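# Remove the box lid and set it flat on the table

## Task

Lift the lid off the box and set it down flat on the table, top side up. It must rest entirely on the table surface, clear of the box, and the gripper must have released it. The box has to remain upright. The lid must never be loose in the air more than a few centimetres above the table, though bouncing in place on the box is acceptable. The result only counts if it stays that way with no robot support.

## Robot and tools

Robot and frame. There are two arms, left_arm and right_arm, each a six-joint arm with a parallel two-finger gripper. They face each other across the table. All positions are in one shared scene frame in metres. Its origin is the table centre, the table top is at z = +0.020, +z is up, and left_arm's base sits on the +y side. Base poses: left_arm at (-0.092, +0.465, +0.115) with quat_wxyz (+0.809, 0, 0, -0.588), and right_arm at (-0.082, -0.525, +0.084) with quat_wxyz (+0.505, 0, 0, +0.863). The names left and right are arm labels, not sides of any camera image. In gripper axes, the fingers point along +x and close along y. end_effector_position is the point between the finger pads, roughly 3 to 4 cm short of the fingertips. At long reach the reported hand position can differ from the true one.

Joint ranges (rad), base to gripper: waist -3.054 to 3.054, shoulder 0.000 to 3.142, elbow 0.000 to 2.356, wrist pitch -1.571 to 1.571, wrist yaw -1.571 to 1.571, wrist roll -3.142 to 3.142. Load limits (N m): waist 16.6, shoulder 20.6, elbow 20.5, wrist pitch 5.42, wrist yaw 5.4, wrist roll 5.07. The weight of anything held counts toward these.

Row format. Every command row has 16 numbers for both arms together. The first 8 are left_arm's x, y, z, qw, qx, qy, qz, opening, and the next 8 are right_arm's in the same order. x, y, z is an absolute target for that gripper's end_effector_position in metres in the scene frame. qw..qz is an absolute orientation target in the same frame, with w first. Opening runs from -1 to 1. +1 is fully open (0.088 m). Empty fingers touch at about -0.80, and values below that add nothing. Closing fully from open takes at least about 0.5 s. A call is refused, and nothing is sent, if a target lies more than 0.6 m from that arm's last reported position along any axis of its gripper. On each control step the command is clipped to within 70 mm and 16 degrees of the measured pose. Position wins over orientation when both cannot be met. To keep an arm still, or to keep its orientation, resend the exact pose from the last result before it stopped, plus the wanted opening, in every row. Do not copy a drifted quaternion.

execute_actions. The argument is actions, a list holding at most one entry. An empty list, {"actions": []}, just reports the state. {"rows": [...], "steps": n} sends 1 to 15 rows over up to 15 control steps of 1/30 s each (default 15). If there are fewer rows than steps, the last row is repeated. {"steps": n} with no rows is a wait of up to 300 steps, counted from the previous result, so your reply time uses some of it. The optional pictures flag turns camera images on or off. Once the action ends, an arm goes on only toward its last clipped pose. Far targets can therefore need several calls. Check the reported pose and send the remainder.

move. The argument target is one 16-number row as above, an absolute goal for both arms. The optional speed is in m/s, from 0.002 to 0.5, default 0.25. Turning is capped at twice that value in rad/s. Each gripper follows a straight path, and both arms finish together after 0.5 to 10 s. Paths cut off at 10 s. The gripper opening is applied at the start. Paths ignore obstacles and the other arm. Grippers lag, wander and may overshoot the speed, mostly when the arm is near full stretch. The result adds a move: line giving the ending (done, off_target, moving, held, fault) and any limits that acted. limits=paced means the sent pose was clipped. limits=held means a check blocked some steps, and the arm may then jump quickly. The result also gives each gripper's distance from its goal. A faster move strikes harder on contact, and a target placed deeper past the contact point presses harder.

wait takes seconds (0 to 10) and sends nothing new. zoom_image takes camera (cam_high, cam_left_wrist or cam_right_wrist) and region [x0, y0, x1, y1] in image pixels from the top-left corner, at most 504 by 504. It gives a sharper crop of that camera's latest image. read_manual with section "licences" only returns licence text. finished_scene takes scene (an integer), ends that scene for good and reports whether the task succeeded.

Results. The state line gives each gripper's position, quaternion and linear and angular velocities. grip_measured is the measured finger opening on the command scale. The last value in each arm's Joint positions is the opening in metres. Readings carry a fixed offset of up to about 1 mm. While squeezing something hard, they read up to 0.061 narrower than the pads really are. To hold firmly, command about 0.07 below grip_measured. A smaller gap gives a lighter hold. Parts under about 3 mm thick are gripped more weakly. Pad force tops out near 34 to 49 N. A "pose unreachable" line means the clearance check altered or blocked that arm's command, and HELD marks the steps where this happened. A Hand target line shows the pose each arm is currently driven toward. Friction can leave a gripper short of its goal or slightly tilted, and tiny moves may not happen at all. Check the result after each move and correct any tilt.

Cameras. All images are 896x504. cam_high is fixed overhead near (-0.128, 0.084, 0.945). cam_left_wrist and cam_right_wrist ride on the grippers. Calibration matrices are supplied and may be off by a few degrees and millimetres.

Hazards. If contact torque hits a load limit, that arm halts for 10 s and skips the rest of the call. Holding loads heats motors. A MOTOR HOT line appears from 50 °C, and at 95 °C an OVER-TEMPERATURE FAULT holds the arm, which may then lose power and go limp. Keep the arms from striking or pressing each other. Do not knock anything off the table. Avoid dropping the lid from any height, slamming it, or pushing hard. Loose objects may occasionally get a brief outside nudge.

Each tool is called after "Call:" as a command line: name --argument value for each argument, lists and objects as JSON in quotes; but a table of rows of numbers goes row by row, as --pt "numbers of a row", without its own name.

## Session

Call:
execute_actions --actions '[]'

Scene clock: 0.00 s of 4100.00 s.
left_arm: end_effector_position=(-0.2901, +0.0601, +0.2774) grip_measured=+1.000 end_effector_quat_wxyz=(+0.069, +0.594, -0.551, -0.582) end_effector_velocity=(-0.003, +0.003, -0.001) end_effector_angular_velocity=(+0.007, -0.005, -0.018) | right_arm: end_effector_position=(+0.3064, -0.1806, +0.2661) grip_measured=+0.998 end_effector_quat_wxyz=(+0.842, -0.157, +0.311, +0.412) end_effector_velocity=(-0.002, -0.002, -0.003) end_effector_angular_velocity=(-0.007, +0.008, +0.008)
Joint positions: left_arm=[-0.796  1.636  1.117 -0.147 -0.089  1.909  0.088] | right_arm=[-1.407  1.904  1.553 -0.375 -0.176 -0.164  0.088]
Joint velocities: left_arm=[-0.007 -0.002 -0.002 -0.007  0.007  0.007  0.   ] | right_arm=[-0.002 -0.002 -0.007 -0.007 -0.007 -0.007 -0.   ]
Motor temperatures (°C, as the motors report them): left_arm=[25 26 28 30 26 24] | right_arm=[26 26 26 27 25 26]
Heat: left arm: hottest wrist pitch 30 °C (+0.0 °C/min); right arm: hottest wrist pitch 27 °C (+0.0 °C/min).
Hand target (left_arm): -0.290, +0.060, +0.277; +0.069, +0.594, -0.551, -0.582
Hand target (right_arm): +0.306, -0.181, +0.266; +0.842, -0.157, +0.311, +0.412
camera_calibration (this result's frames):
cam_left_wrist: T_world_to_cam=[[0.566515, 0.406741, -0.716675, 0.342182], [0.823741, -0.255625, 0.50607, 0.141791], [0.0226392, -0.87705, -0.479865, 0.266028], [0, 0, 0, 1]] pos_world=[-0.316672, 0.130386, 0.301134]
cam_right_wrist: T_world_to_cam=[[0.80815, -0.588837, -0.0128478, -0.339161], [-0.504387, -0.680654, -0.531323, 0.20708], [0.304118, 0.435869, -0.847072, 0.290895], [0, 0, 0, 1]] pos_world=[0.290075, -0.185552, 0.352078]

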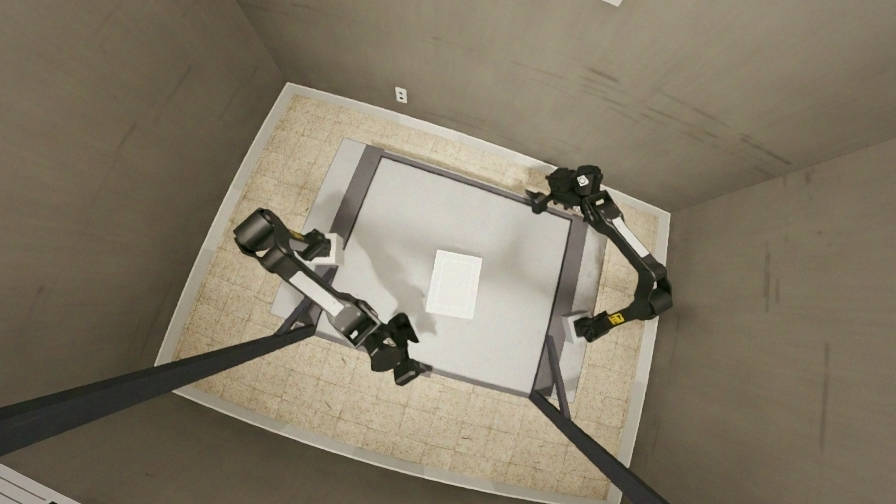

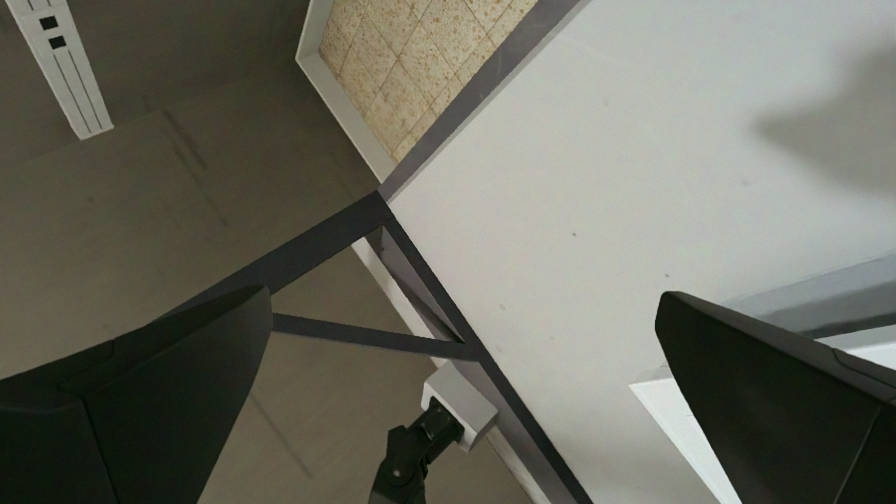

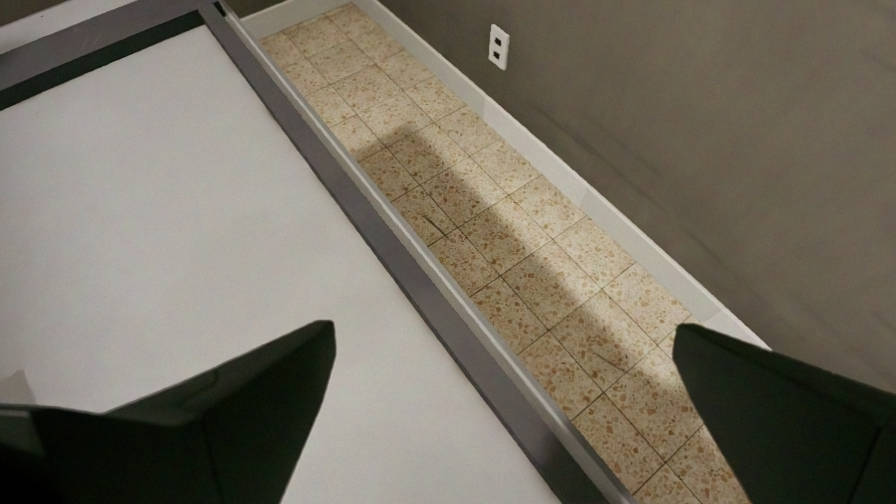

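Call:
move --target '[-0.1,0.19,0.2,0.734,0.168,0.197,-0.627,1,-0.04,-0.21,0.2,0.627,-0.197,0.168,0.734,1]' --speed 0.3

Scene clock: 5.07 s of 4100.00 s.
left_arm: end_effector_position=(-0.1001, +0.1858, +0.2060) grip_measured=+1.000 end_effector_quat_wxyz=(+0.734, +0.165, +0.192, -0.630) end_effector_velocity=(+0.005, +0.005, -0.004) end_effector_angular_velocity=(+0.021, +0.003, +0.032) | right_arm: end_effector_position=(-0.0401, -0.2084, +0.2010) grip_measured=+0.998 end_effector_quat_wxyz=(+0.624, -0.201, +0.171, +0.735) end_effector_velocity=(-0.002, -0.002, -0.002) end_effector_angular_velocity=(-0.009, +0.005, -0.002)
Joint positions: left_arm=[-0.495  0.988  0.233  0.219 -0.29  -0.167  0.088] | right_arm=[-0.833  1.177  0.458  0.131 -0.413 -0.261  0.088]
Joint velocities: left_arm=[ 0.002 -0.012 -0.002 -0.037 -0.022 -0.022  0.   ] | right_arm=[ 0.007 -0.007 -0.007 -0.007  0.007  0.007 -0.   ]
Motor temperatures (°C, as the motors report them): left_arm=[25 27 29 30 26 24] | right_arm=[26 27 27 28 25 26]
Heat: left arm: hottest wrist pitch 30 °C (+0.0 °C/min); right arm: hottest wrist pitch 28 °C (+11.8 °C/min).
Hand target (left_arm): -0.099, +0.189, +0.201; +0.734, +0.167, +0.197, -0.628
Hand target (right_arm): -0.041, -0.209, +0.201; +0.626, -0.199, +0.170, +0.734
Off the commanded pose (left_arm): 0.007 m, 1 deg.
Off the commanded pose (right_arm): 0.002 m, 1 deg.
move: done
camera_calibration (this result's frames):
cam_left_wrist: T_world_to_cam=[[-0.989414, -0.143409, 0.0222222, -0.073454], [-0.124492, 0.760071, -0.637804, 0.00554024], [0.0745765, -0.633819, -0.769878, 0.357466], [0, 0, 0, 1]] pos_world=[-0.0986453, 0.211824, 0.280371]
cam_right_wrist: T_world_to_cam=[[0.981377, 0.191421, -0.0160289, 0.0939063], [0.13096, -0.727776, -0.673195, 0.022978], [-0.140529, 0.658559, -0.739291, 0.36013], [0, 0, 0, 1]] pos_world=[-0.0445579, -0.23842, 0.283215]

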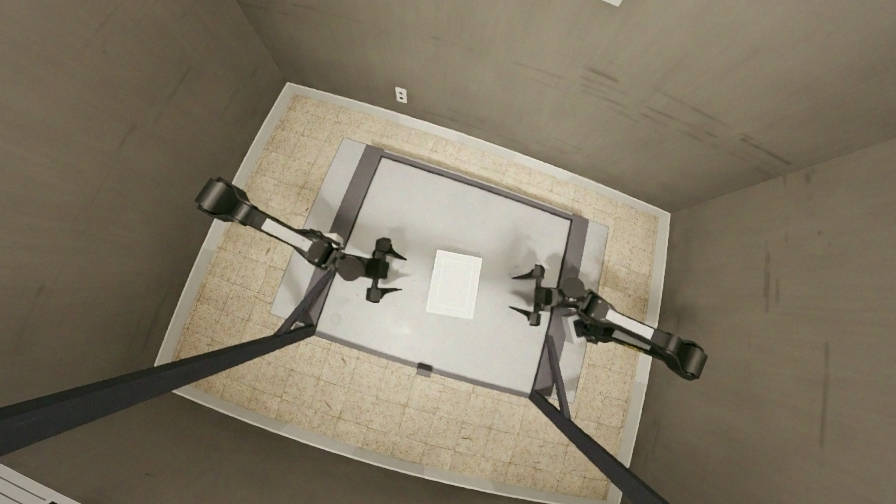

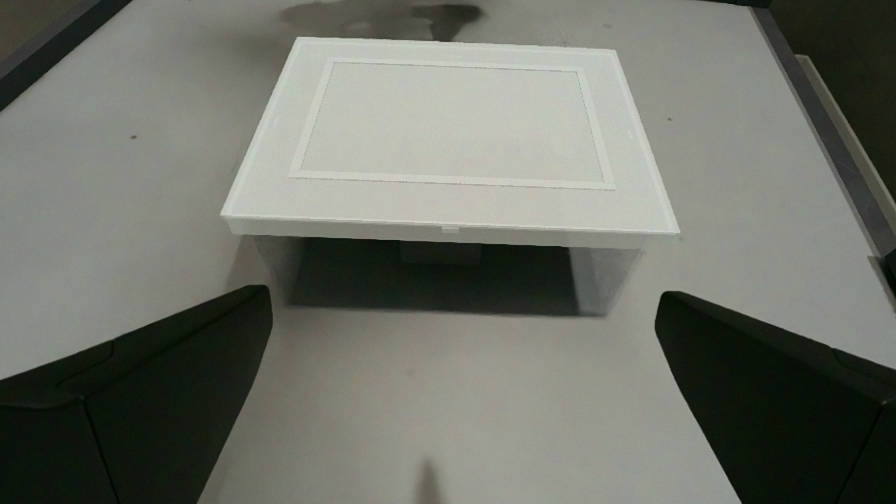

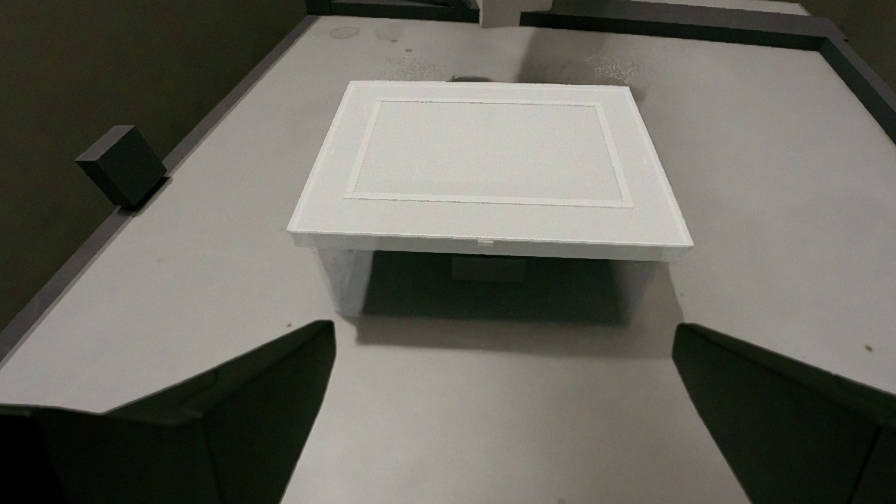

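Call:
move --target '[-0.093,0.13,0.125,0.472,0.593,-0.385,-0.525,0,-0.046,-0.145,0.122,0.525,0.385,0.593,0.472,0]'

Call:
move --target '[-0.086,0.085,0.123,0.472,0.593,-0.385,-0.525,0,-0.053,-0.102,0.121,0.525,0.385,0.593,0.472,0]' --speed 0.03

Scene clock: 10.17 s of 4100.00 s.
left_arm: end_effector_position=(-0.0941, +0.1324, +0.1282) grip_measured=+0.003 end_effector_quat_wxyz=(+0.463, +0.602, -0.368, -0.536) end_effector_velocity=(-0.000, -0.001, +0.001) end_effector_angular_velocity=(-0.006, -0.004, -0.007) | right_arm: end_effector_position=(-0.0460, -0.1484, +0.1228) grip_measured=+0.003 end_effector_quat_wxyz=(+0.527, +0.381, +0.594, +0.474) end_effector_velocity=(-0.000, -0.001, -0.003) end_effector_angular_velocity=(-0.008, +0.011, +0.003)
Joint positions: left_arm=[-0.442  2.093  0.192  1.578 -0.278  1.475  0.039] | right_arm=[-0.761  1.985  0.372  1.322 -0.396  1.452  0.039]
Joint velocities: left_arm=[ 0.002  0.002  0.002  0.007  0.007  0.007 -0.   ] | right_arm=[-0.002  0.012 -0.002  0.007 -0.007  0.007 -0.   ]
Motor temperatures (°C, as the motors report them): left_arm=[25 27 29 31 26 25] | right_arm=[26 27 27 28 25 26]
Heat: left arm: hottest wrist pitch 31 °C (+5.9 °C/min); right arm: hottest wrist pitch 28 °C (+5.9 °C/min).
Hand target (left_arm): -0.093, +0.131, +0.127; +0.461, +0.604, -0.369, -0.535
Hand target (right_arm): -0.046, -0.146, +0.123; +0.526, +0.384, +0.593, +0.473
Off the commanded pose (left_arm): 0.004 m, 3 deg.
Off the commanded pose (right_arm): 0.003 m, 1 deg.
joint sent to its limit (left arm) — the command would take joint 4 (wrist pitch) past its upper limit, so that joint was sent only as far as its limit.
move: off_target (left_arm)
camera_calibration (this result's frames):
cam_left_wrist: T_world_to_cam=[[-0.0731494, 0.31538, -0.946142, 0.0761255], [0.8647, 0.492754, 0.0973981, 0.0314895], [0.496933, -0.811005, -0.308754, 0.267381], [0, 0, 0, 1]] pos_world=[-0.154531, 0.177322, 0.151513]
cam_right_wrist: T_world_to_cam=[[0.0432979, -0.228211, -0.972648, 0.0989487], [-0.896934, -0.437688, 0.0627667, -0.0797938], [-0.44004, 0.869683, -0.223641, 0.216184], [0, 0, 0, 1]] pos_world=[0.0192757, -0.200355, 0.149598]

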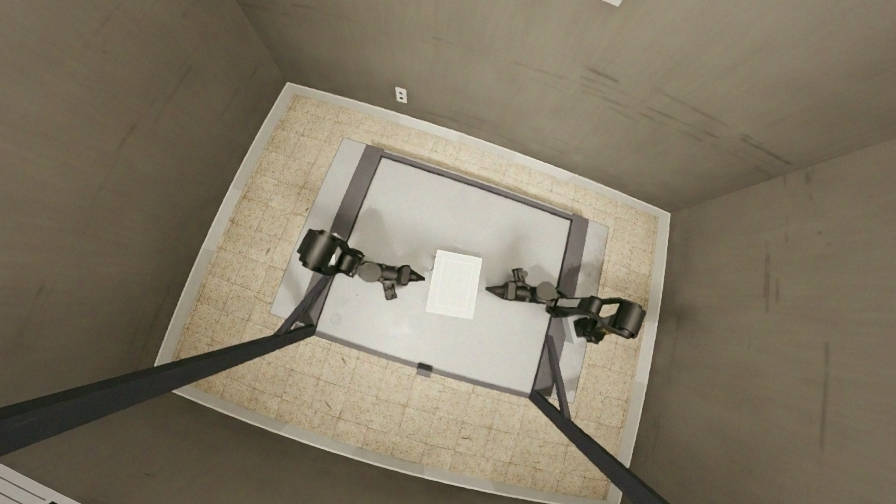

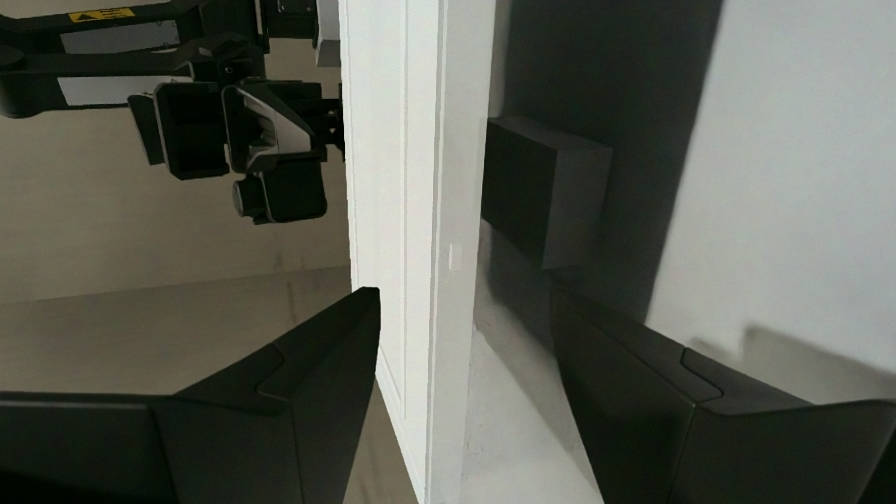

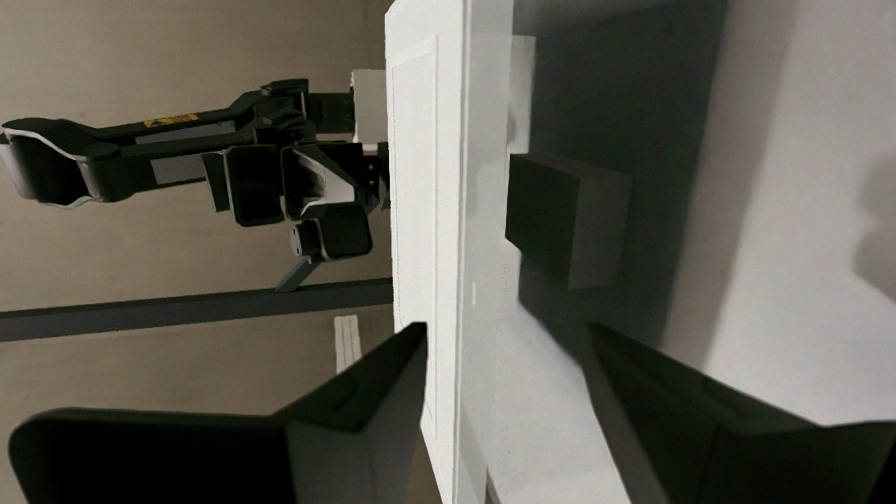

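Scene clock: 12.00 s of 4100.00 s.
left_arm: end_effector_position=(-0.0884, +0.0912, +0.1250) grip_measured=+0.003 end_effector_quat_wxyz=(+0.472, +0.592, -0.384, -0.528) end_effector_velocity=(+0.000, +0.002, -0.003) end_effector_angular_velocity=(+0.011, +0.004, +0.007) | right_arm: end_effector_position=(-0.0519, -0.1070, +0.1219) grip_measured=+0.002 end_effector_quat_wxyz=(+0.525, +0.384, +0.593, +0.474) end_effector_velocity=(+0.000, +0.000, +0.000) end_effector_angular_velocity=(-0.001, -0.005, +0.007)
Joint positions: left_arm=[-0.392  2.179  0.349  1.558 -0.224  1.506  0.039] | right_arm=[-0.703  2.055  0.532  1.245 -0.339  1.475  0.039]
Joint velocities: left_arm=[-0.002  0.002 -0.002 -0.007 -0.007 -0.007 -0.   ] | right_arm=[-0.002 -0.002  0.002 -0.007 -0.007 -0.007 -0.   ]
Motor temperatures (°C, as the motors report them): left_arm=[25 27 29 31 26 25] | right_arm=[26 27 27 29 25 26]
Heat: left arm: hottest wrist pitch 31 °C (+5.0 °C/min); right arm: hottest wrist pitch 29 °C (+10.0 °C/min).
Hand target (left_arm): -0.086, +0.085, +0.123; +0.472, +0.593, -0.385, -0.526
Hand target (right_arm): -0.053, -0.102, +0.121; +0.525, +0.385, +0.594, +0.472
Off the commanded pose (left_arm): 0.007 m, 0 deg.
Off the commanded pose (right_arm): 0.005 m, 0 deg.
move: done
camera_calibration (this result's frames):
cam_left_wrist: T_world_to_cam=[[-0.0621259, 0.273285, -0.959925, 0.0930872], [0.868627, 0.488491, 0.0828533, 0.0496439], [0.491557, -0.828669, -0.26773, 0.226175], [0, 0, 0, 1]] pos_world=[-0.148517, 0.137734, 0.145797]
cam_right_wrist: T_world_to_cam=[[0.0393516, -0.223216, -0.973974, 0.108317], [-0.897836, -0.435716, 0.0635825, -0.0669302], [-0.438569, 0.871967, -0.217558, 0.176936], [0, 0, 0, 1]] pos_world=[0.0132438, -0.159266, 0.148248]

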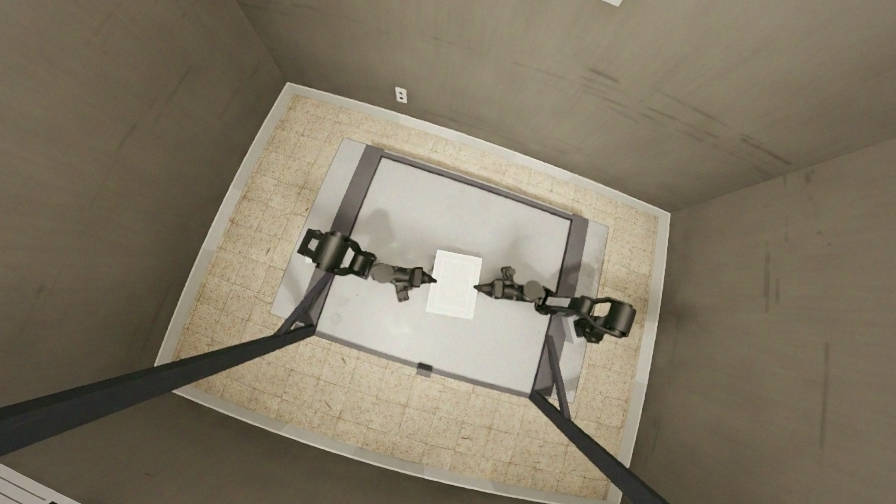

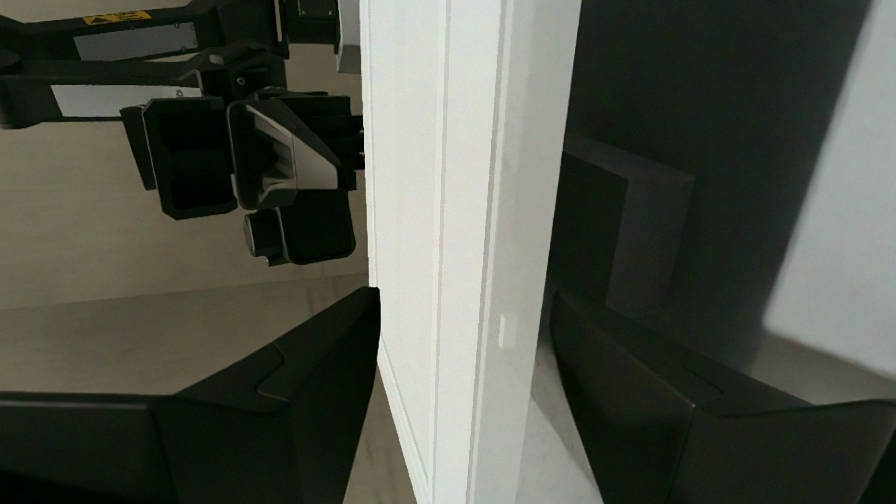

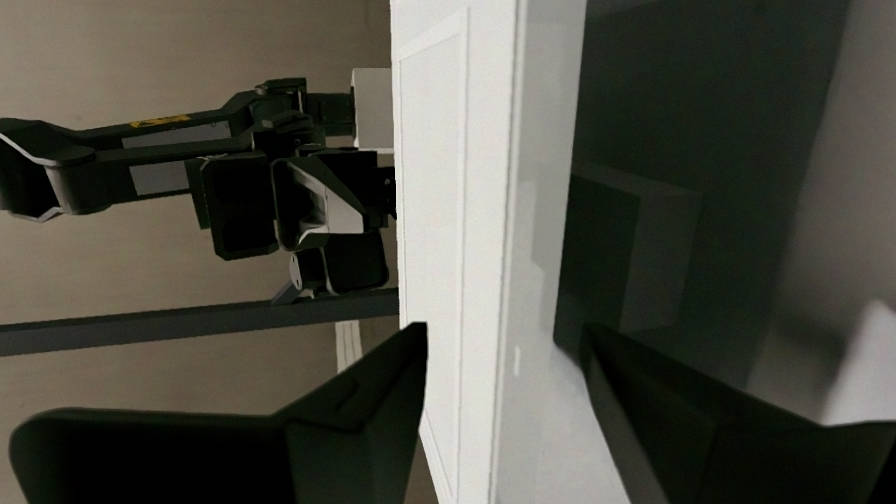

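Call:
move --target '[-0.085,0.082,0.114,0.472,0.593,-0.385,-0.525,-0.2,-0.053,-0.1,0.119,0.525,0.385,0.593,0.472,-0.2]' --speed 0.02

Call:
move --target '[-0.085,0.082,0.114,0.472,0.593,-0.385,-0.525,-0.56,-0.053,-0.1,0.119,0.525,0.385,0.593,0.472,-0.62]' --speed 0.02

Call:
move --target '[-0.084,0.076,0.10,0.472,0.593,-0.385,-0.525,-0.56,-0.051,-0.112,0.18,0.525,0.385,0.593,0.472,-0.62]' --speed 0.02

Scene clock: 14.13 s of 4100.00 s.
left_arm: end_effector_position=(-0.0884, +0.0917, +0.1162) grip_measured=-0.198 end_effector_quat_wxyz=(+0.467, +0.595, -0.382, -0.531) end_effector_velocity=(+0.002, +0.002, -0.008) end_effector_angular_velocity=(+0.033, +0.012, +0.025) | right_arm: end_effector_position=(-0.0515, -0.1074, +0.1177) grip_measured=-0.198 end_effector_quat_wxyz=(+0.527, +0.382, +0.597, +0.469) end_effector_velocity=(+0.002, -0.001, -0.001) end_effector_angular_velocity=(-0.006, -0.003, +0.002)
Joint positions: left_arm=[-0.389  2.221  0.357  1.58  -0.218  1.508  0.029] | right_arm=[-0.704  2.064  0.533  1.24  -0.338  1.476  0.029]
Joint velocities: left_arm=[-0.002  0.002  0.002 -0.037 -0.022 -0.022 -0.   ] | right_arm=[-0.007 -0.002 -0.002 -0.007 -0.007 -0.007 -0.   ]
Motor temperatures (°C, as the motors report them): left_arm=[25 27 29 31 26 25] | right_arm=[26 27 27 29 25 26]
Heat: left arm: hottest wrist pitch 31 °C (+4.2 °C/min); right arm: hottest wrist pitch 29 °C (+8.5 °C/min).
Hand target (left_arm): -0.085, +0.083, +0.114; +0.471, +0.594, -0.384, -0.526
Hand target (right_arm): -0.053, -0.100, +0.119; +0.525, +0.385, +0.594, +0.472
Off the commanded pose (left_arm): 0.010 m, 1 deg.
Off the commanded pose (right_arm): 0.008 m, 1 deg.
joint sent to its limit (left arm) — the command would take joint 4 (wrist pitch) past its upper limit, so that joint was sent only as far as its limit.
move: off_target (left_arm)
camera_calibration (this result's frames):
cam_left_wrist: T_world_to_cam=[[-0.0599101, 0.285951, -0.95637, 0.0830933], [0.870519, 0.483812, 0.0901261, 0.0499337], [0.488475, -0.827138, -0.277911, 0.224926], [0, 0, 0, 1]] pos_world=[-0.148361, 0.138126, 0.137477]
cam_right_wrist: T_world_to_cam=[[0.0358326, -0.235182, -0.971291, 0.102313], [-0.898566, -0.432946, 0.071681, -0.0671779], [-0.437374, 0.8702, -0.22684, 0.177533], [0, 0, 0, 1]] pos_world=[0.0136185, -0.159511, 0.144463]

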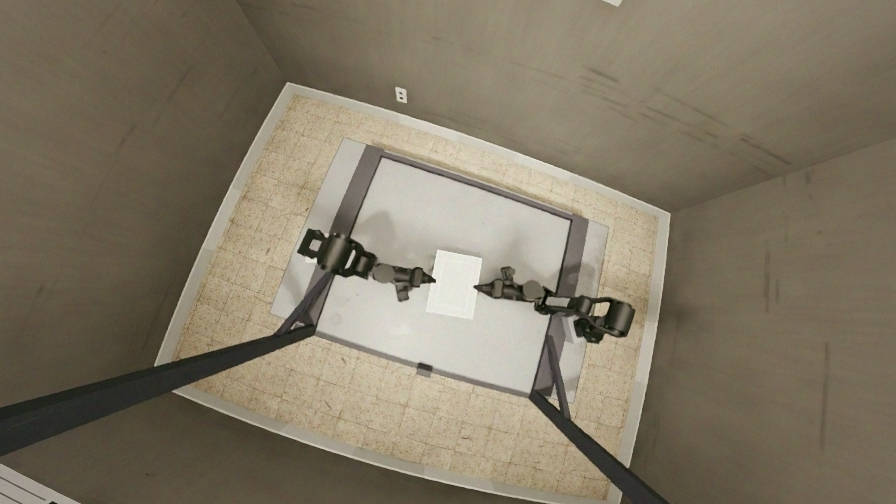

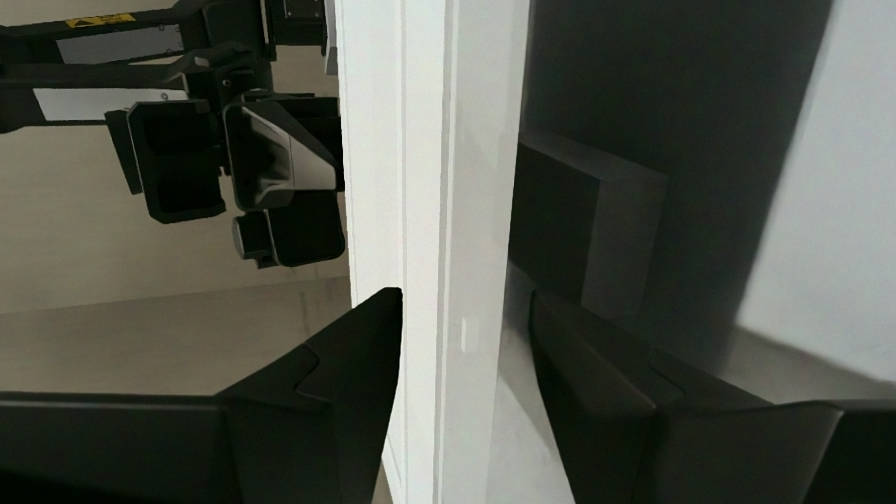

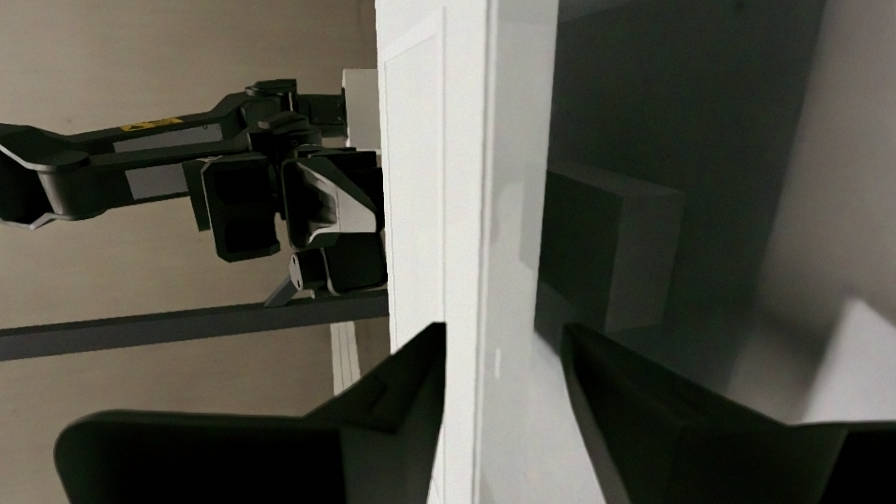

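Scene clock: 14.87 s of 4100.00 s.
left_arm: end_effector_position=(-0.0884, +0.0925, +0.1168) grip_measured=-0.472 end_effector_quat_wxyz=(+0.467, +0.595, -0.383, -0.531) end_effector_velocity=(-0.002, +0.003, -0.005) end_effector_angular_velocity=(+0.026, +0.007, -0.007) | right_arm: end_effector_position=(-0.0511, -0.1087, +0.1197) grip_measured=-0.528 end_effector_quat_wxyz=(+0.526, +0.384, +0.595, +0.471) end_effector_velocity=(-0.000, -0.001, -0.001) end_effector_angular_velocity=(-0.003, -0.017, +0.010)
Joint positions: left_arm=[-0.39   2.217  0.352  1.58  -0.218  1.508  0.016] | right_arm=[-0.706  2.059  0.526  1.248 -0.341  1.477  0.013]
Joint velocities: left_arm=[-0.002 -0.002 -0.007 -0.022  0.007 -0.007 -0.   ] | right_arm=[-0.002 -0.002 -0.002 -0.007 -0.007 -0.022 -0.   ]
Motor temperatures (°C, as the motors report them): left_arm=[25 27 29 31 26 25] | right_arm=[26 27 27 29 25 26]
Heat: left arm: hottest wrist pitch 31 °C (+4.0 °C/min); right arm: hottest wrist pitch 29 °C (+8.1 °C/min).
Hand target (left_arm): -0.085, +0.083, +0.114; +0.471, +0.594, -0.384, -0.526
Hand target (right_arm): -0.053, -0.100, +0.119; +0.525, +0.385, +0.593, +0.472
Off the commanded pose (left_arm): 0.011 m, 1 deg.
Off the commanded pose (right_arm): 0.009 m, 0 deg.
joint sent to its limit (left arm) — the command would take joint 4 (wrist pitch) past its upper limit, so that joint was sent only as far as its limit.
move: off_target (left_arm, right_arm)
camera_calibration (this result's frames):
cam_left_wrist: T_world_to_cam=[[-0.0594242, 0.286033, -0.956375, 0.083513], [0.870721, 0.483384, 0.0904685, 0.0495309], [0.488174, -0.82736, -0.27778, 0.225855], [0, 0, 0, 1]] pos_world=[-0.148421, 0.139033, 0.138127]
cam_right_wrist: T_world_to_cam=[[0.0359241, -0.228919, -0.972782, 0.104763], [-0.898667, -0.433208, 0.0687571, -0.0671502], [-0.437157, 0.871738, -0.221285, 0.178867], [0, 0, 0, 1]] pos_world=[0.014084, -0.161033, 0.146109]

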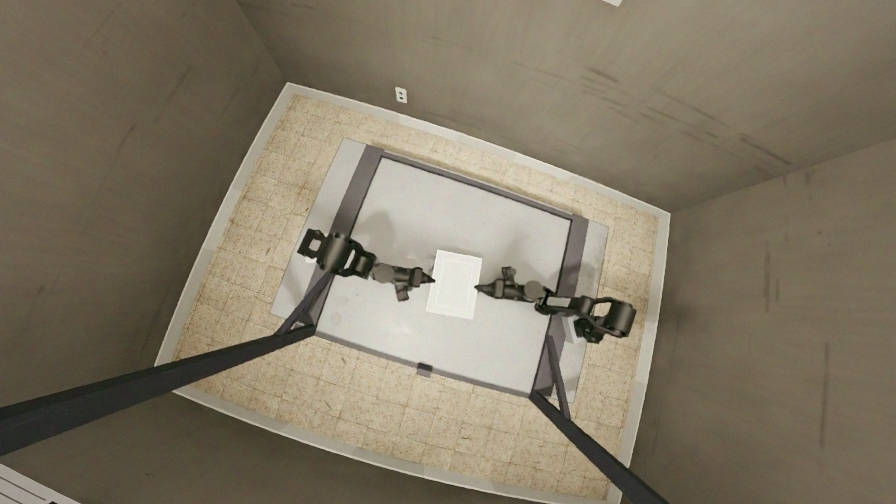

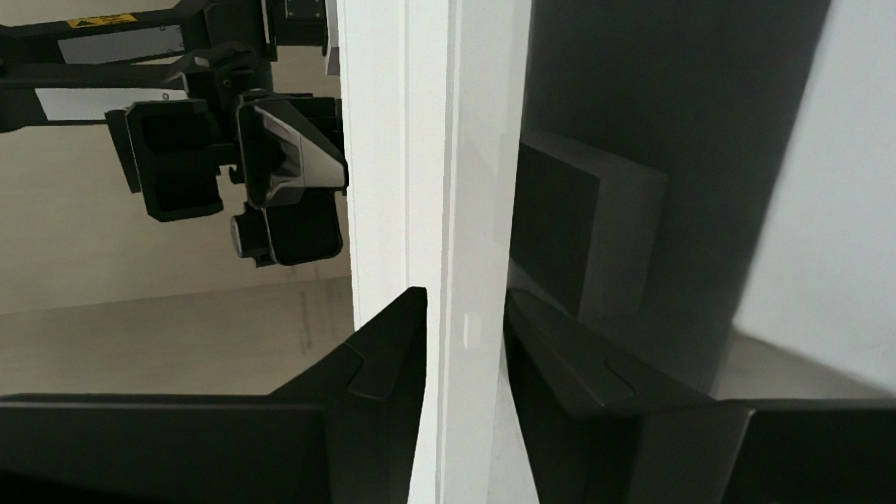

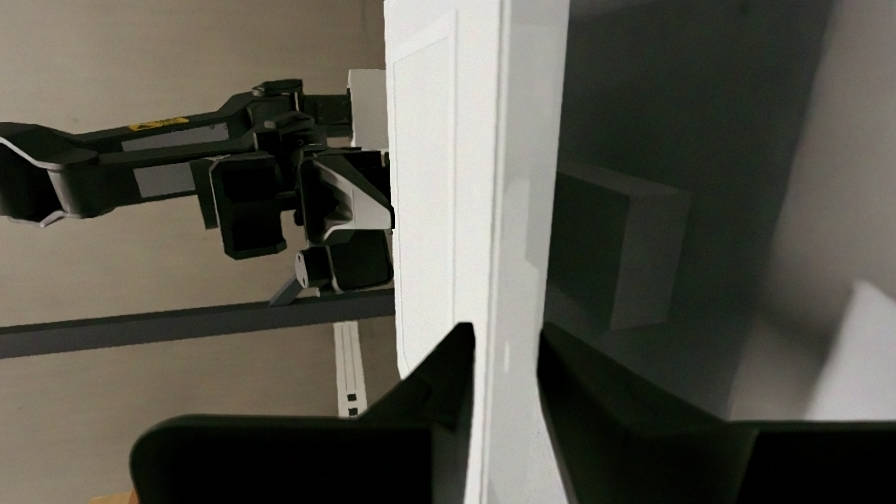

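Scene clock: 18.10 s of 4100.00 s.
left_arm: end_effector_position=(-0.0878, +0.0748, +0.1145) grip_measured=-0.508 end_effector_quat_wxyz=(+0.476, +0.589, -0.388, -0.525) end_effector_velocity=(+0.002, +0.000, -0.002) end_effector_angular_velocity=(+0.004, +0.015, +0.024) | right_arm: end_effector_position=(-0.0512, -0.1253, +0.1424) grip_measured=-0.528 end_effector_quat_wxyz=(+0.542, +0.362, +0.624, +0.432) end_effector_velocity=(-0.000, -0.003, -0.002) end_effector_angular_velocity=(-0.019, -0.019, +0.004)
Joint positions: left_arm=[-0.384  2.263  0.425  1.58  -0.216  1.508  0.014] | right_arm=[-0.713  1.811  0.502  0.914 -0.338  1.477  0.013]
Joint velocities: left_arm=[-0.002  0.002  0.002 -0.007 -0.022 -0.022 -0.   ] | right_arm=[ 0.002 -0.017 -0.002 -0.037  0.007 -0.022 -0.   ]
Motor temperatures (°C, as the motors report them): left_arm=[25 27 29 31 26 25] | right_arm=[26 28 28 30 25 26]
Heat: left arm: hottest wrist pitch 31 °C (+3.3 °C/min); right arm: hottest wrist pitch 30 °C (+9.9 °C/min).
Hand target (left_arm): -0.084, +0.076, +0.101; +0.467, +0.598, -0.378, -0.530
Hand target (right_arm): -0.051, -0.113, +0.179; +0.525, +0.385, +0.594, +0.472
Off the commanded pose (left_arm): 0.015 m, 1 deg.
Off the commanded pose (right_arm): 0.040 m, 7 deg.
joint sent to its limit (left arm) — the command would take joint 4 (wrist pitch) past its upper limit, so that joint was sent only as far as its limit.
move: off_target (left_arm, right_arm)
camera_calibration (this result's frames):
cam_left_wrist: T_world_to_cam=[[-0.0629583, 0.260272, -0.963481, 0.0888296], [0.869039, 0.488979, 0.0753044, 0.0588679], [0.490721, -0.832561, -0.256972, 0.208461], [0, 0, 0, 1]] pos_world=[-0.147862, 0.121652, 0.134721]
cam_right_wrist: T_world_to_cam=[[0.0131688, -0.333292, -0.942732, 0.104532], [-0.900517, -0.413756, 0.133699, -0.0828638], [-0.434621, 0.847185, -0.305583, 0.207307], [0, 0, 0, 1]] pos_world=[0.0141031, -0.175073, 0.172974]

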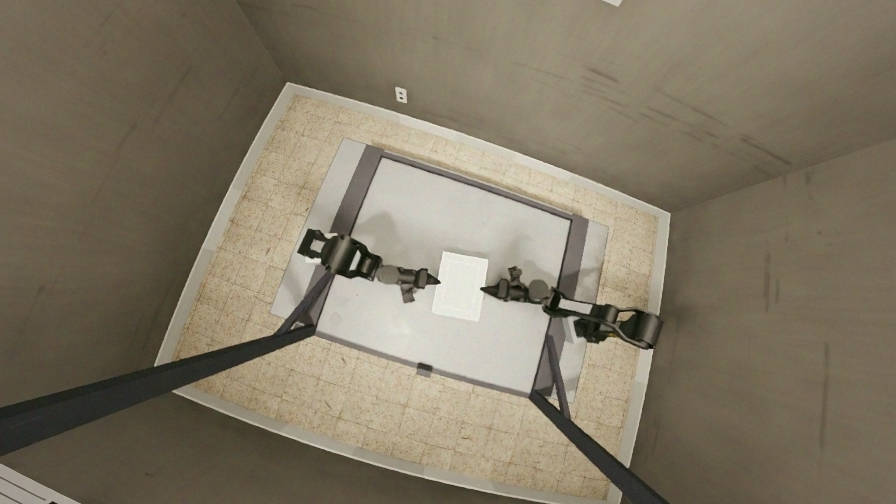

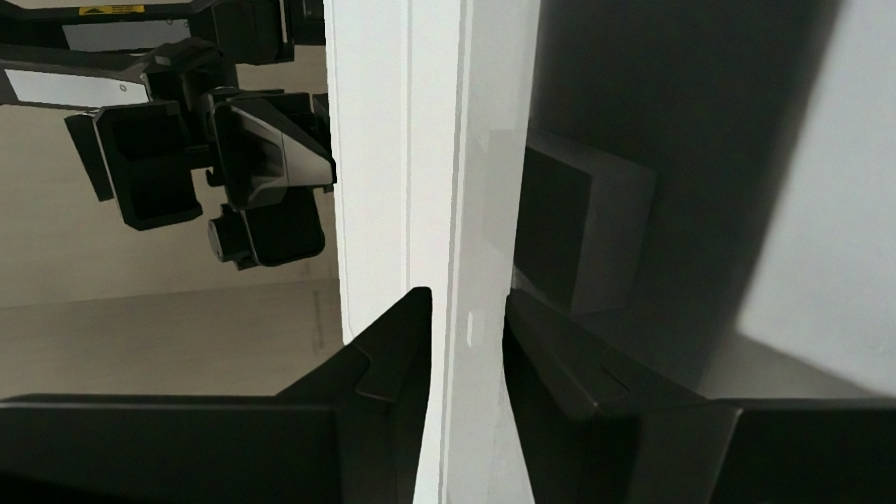

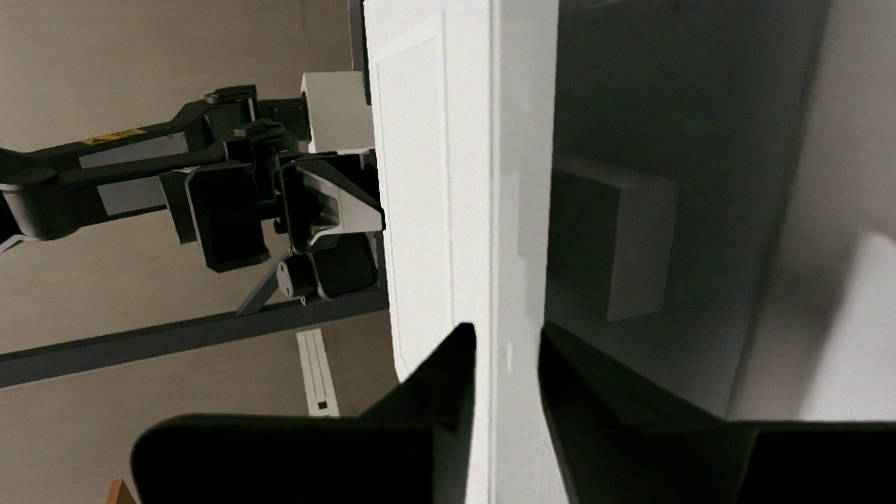

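Call:
move --target '[-0.088,0.075,0.116,0.472,0.593,-0.385,-0.525,-0.62,-0.051,-0.127,0.119,0.525,0.385,0.593,0.472,-0.62]' --speed 0.03

Call:
move --target '[-0.086,0.06,0.185,0.472,0.593,-0.385,-0.525,-0.62,-0.051,-0.127,0.119,0.525,0.385,0.593,0.472,-0.3]' --speed 0.03

Scene clock: 23.30 s of 4100.00 s.
left_arm: end_effector_position=(-0.0877, +0.0740, +0.1182) grip_measured=-0.515 end_effector_quat_wxyz=(+0.477, +0.590, -0.387, -0.524) end_effector_velocity=(+0.002, +0.002, -0.000) end_effector_angular_velocity=(+0.006, +0.001, +0.021) | right_arm: end_effector_position=(-0.0504, -0.1302, +0.1202) grip_measured=-0.528 end_effector_quat_wxyz=(+0.527, +0.386, +0.595, +0.469) end_effector_velocity=(-0.000, -0.002, -0.003) end_effector_angular_velocity=(+0.007, +0.007, +0.003)
Joint positions: left_arm=[-0.385  2.24   0.424  1.557 -0.221  1.508  0.014] | right_arm=[-0.723  2.024  0.439  1.299 -0.352  1.475  0.013]
Joint velocities: left_arm=[-0.002 -0.007 -0.007 -0.007 -0.022 -0.007 -0.   ] | right_arm=[-0.002  0.022 -0.007  0.037 -0.007  0.007 -0.   ]
Motor temperatures (°C, as the motors report them): left_arm=[25 27 29 31 26 24] | right_arm=[26 29 28 32 25 26]
Heat: left arm: hottest wrist pitch 31 °C (+2.6 °C/min); right arm: hottest wrist pitch 32 °C (+12.9 °C/min).
Hand target (left_arm): -0.088, +0.075, +0.116; +0.472, +0.594, -0.385, -0.525
Hand target (right_arm): -0.051, -0.127, +0.119; +0.526, +0.385, +0.594, +0.473
Off the commanded pose (left_arm): 0.002 m, 1 deg.
Off the commanded pose (right_arm): 0.003 m, 0 deg.
After step 90, 0.03 s passed at rest.
move: done
camera_calibration (this result's frames):
cam_left_wrist: T_world_to_cam=[[-0.062447, 0.260677, -0.963404, 0.0925873], [0.867146, 0.492076, 0.0769381, 0.0583831], [0.494124, -0.830607, -0.256774, 0.208814], [0, 0, 0, 1]] pos_world=[-0.148025, 0.120578, 0.138325]
cam_right_wrist: T_world_to_cam=[[0.0322882, -0.230473, -0.972543, 0.0998766], [-0.900695, -0.428503, 0.0716435, -0.0757153], [-0.43325, 0.873652, -0.221421, 0.198441], [0, 0, 0, 1]] pos_world=[0.0145531, -0.182794, 0.146498]

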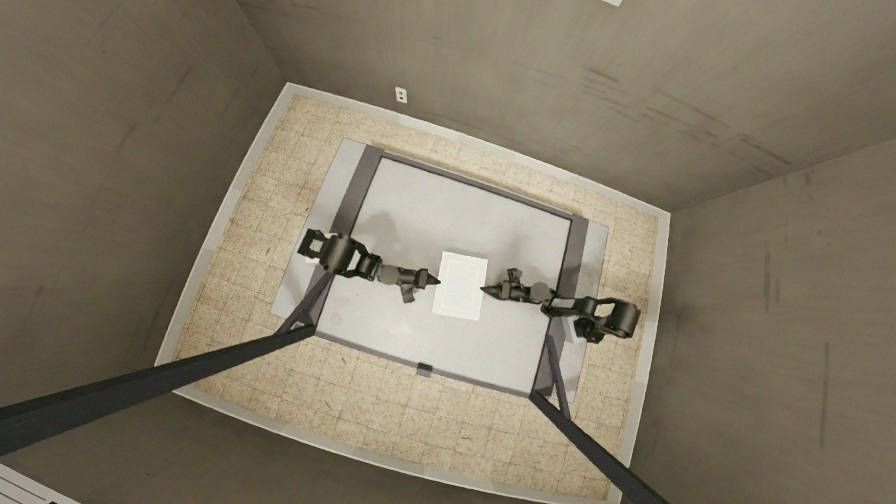

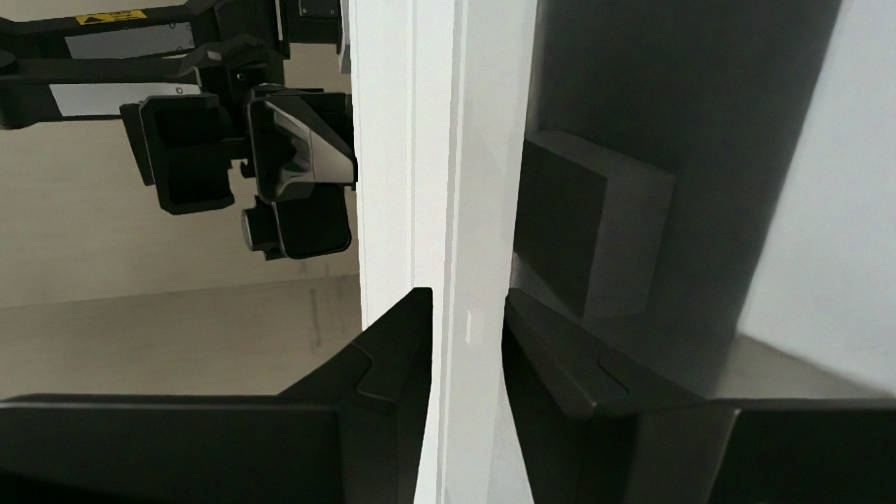

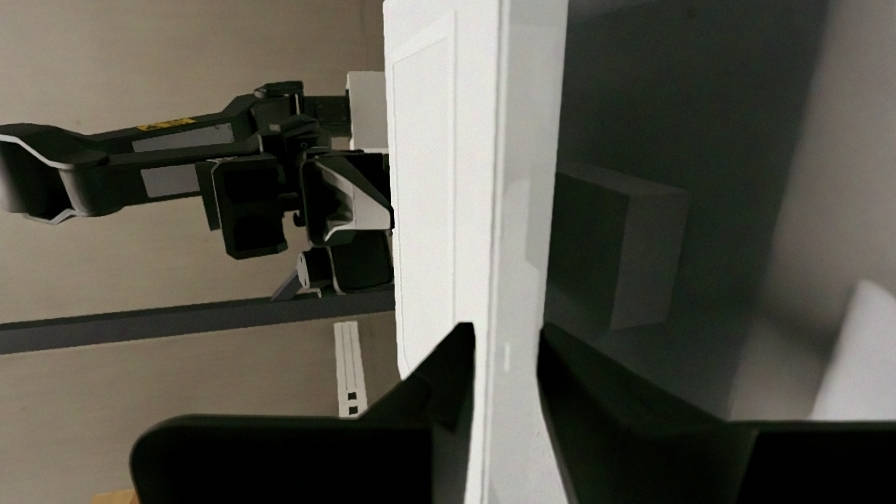

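Scene clock: 25.83 s of 4100.00 s.
left_arm: end_effector_position=(-0.0866, +0.0726, +0.1576) grip_measured=-0.534 end_effector_quat_wxyz=(+0.447, +0.612, -0.363, -0.542) end_effector_velocity=(+0.000, +0.001, +0.002) end_effector_angular_velocity=(+0.013, -0.010, +0.002) | right_arm: end_effector_position=(-0.0503, -0.1289, +0.1191) grip_measured=-0.303 end_effector_quat_wxyz=(+0.526, +0.386, +0.595, +0.470) end_effector_velocity=(-0.000, +0.000, +0.000) end_effector_angular_velocity=(-0.001, -0.004, +0.007)
Joint positions: left_arm=[-0.379  1.89   0.432  1.105 -0.211  1.508  0.013] | right_arm=[-0.723  2.035  0.444  1.306 -0.354  1.475  0.024]
Joint velocities: left_arm=[-0.002 -0.022  0.002 -0.037 -0.007  0.007 -0.   ] | right_arm=[-0.002 -0.002  0.002 -0.007 -0.007 -0.007 -0.   ]
Motor temperatures (°C, as the motors report them): left_arm=[25 28 29 32 26 24] | right_arm=[26 29 28 32 25 26]
Heat: left arm: hottest wrist pitch 32 °C (+4.6 °C/min); right arm: hottest wrist pitch 32 °C (+11.6 °C/min).
Hand target (left_arm): -0.086, +0.061, +0.184; +0.473, +0.594, -0.385, -0.525
Hand target (right_arm): -0.051, -0.127, +0.119; +0.526, +0.385, +0.593, +0.472
Off the commanded pose (left_arm): 0.030 m, 5 deg.
Off the commanded pose (right_arm): 0.002 m, 0 deg.
move: off_target (left_arm)
camera_calibration (this result's frames):
cam_left_wrist: T_world_to_cam=[[-0.0582432, 0.351408, -0.934409, 0.120186], [0.868234, 0.479804, 0.126324, 0.0483284], [0.492725, -0.803928, -0.33305, 0.22717], [0, 0, 0, 1]] pos_world=[-0.146893, 0.117206, 0.181856]
cam_right_wrist: T_world_to_cam=[[0.0326834, -0.22816, -0.973075, 0.099517], [-0.900071, -0.429987, 0.0705892, -0.0750693], [-0.434515, 0.87353, -0.219414, 0.196784], [0, 0, 0, 1]] pos_world=[0.0146855, -0.18147, 0.145314]

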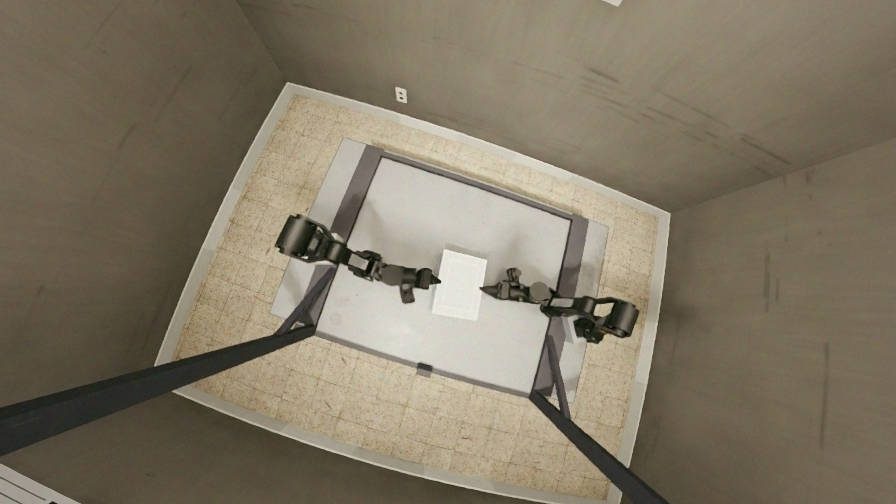

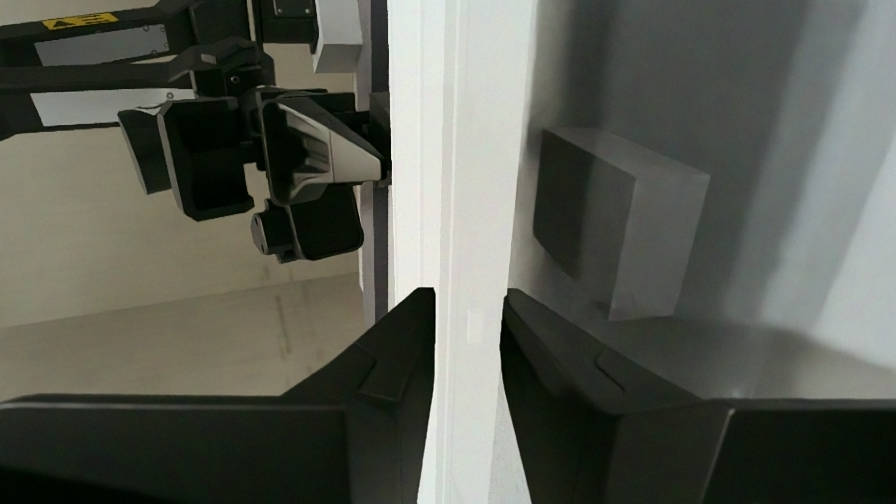

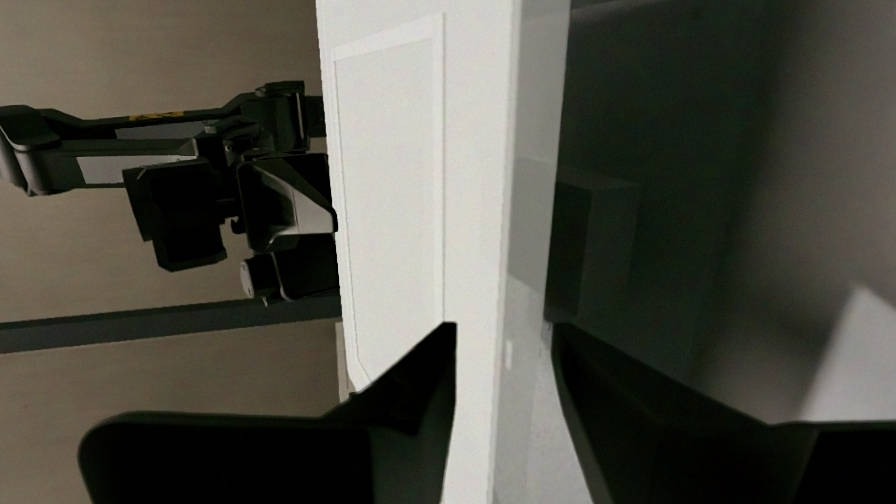

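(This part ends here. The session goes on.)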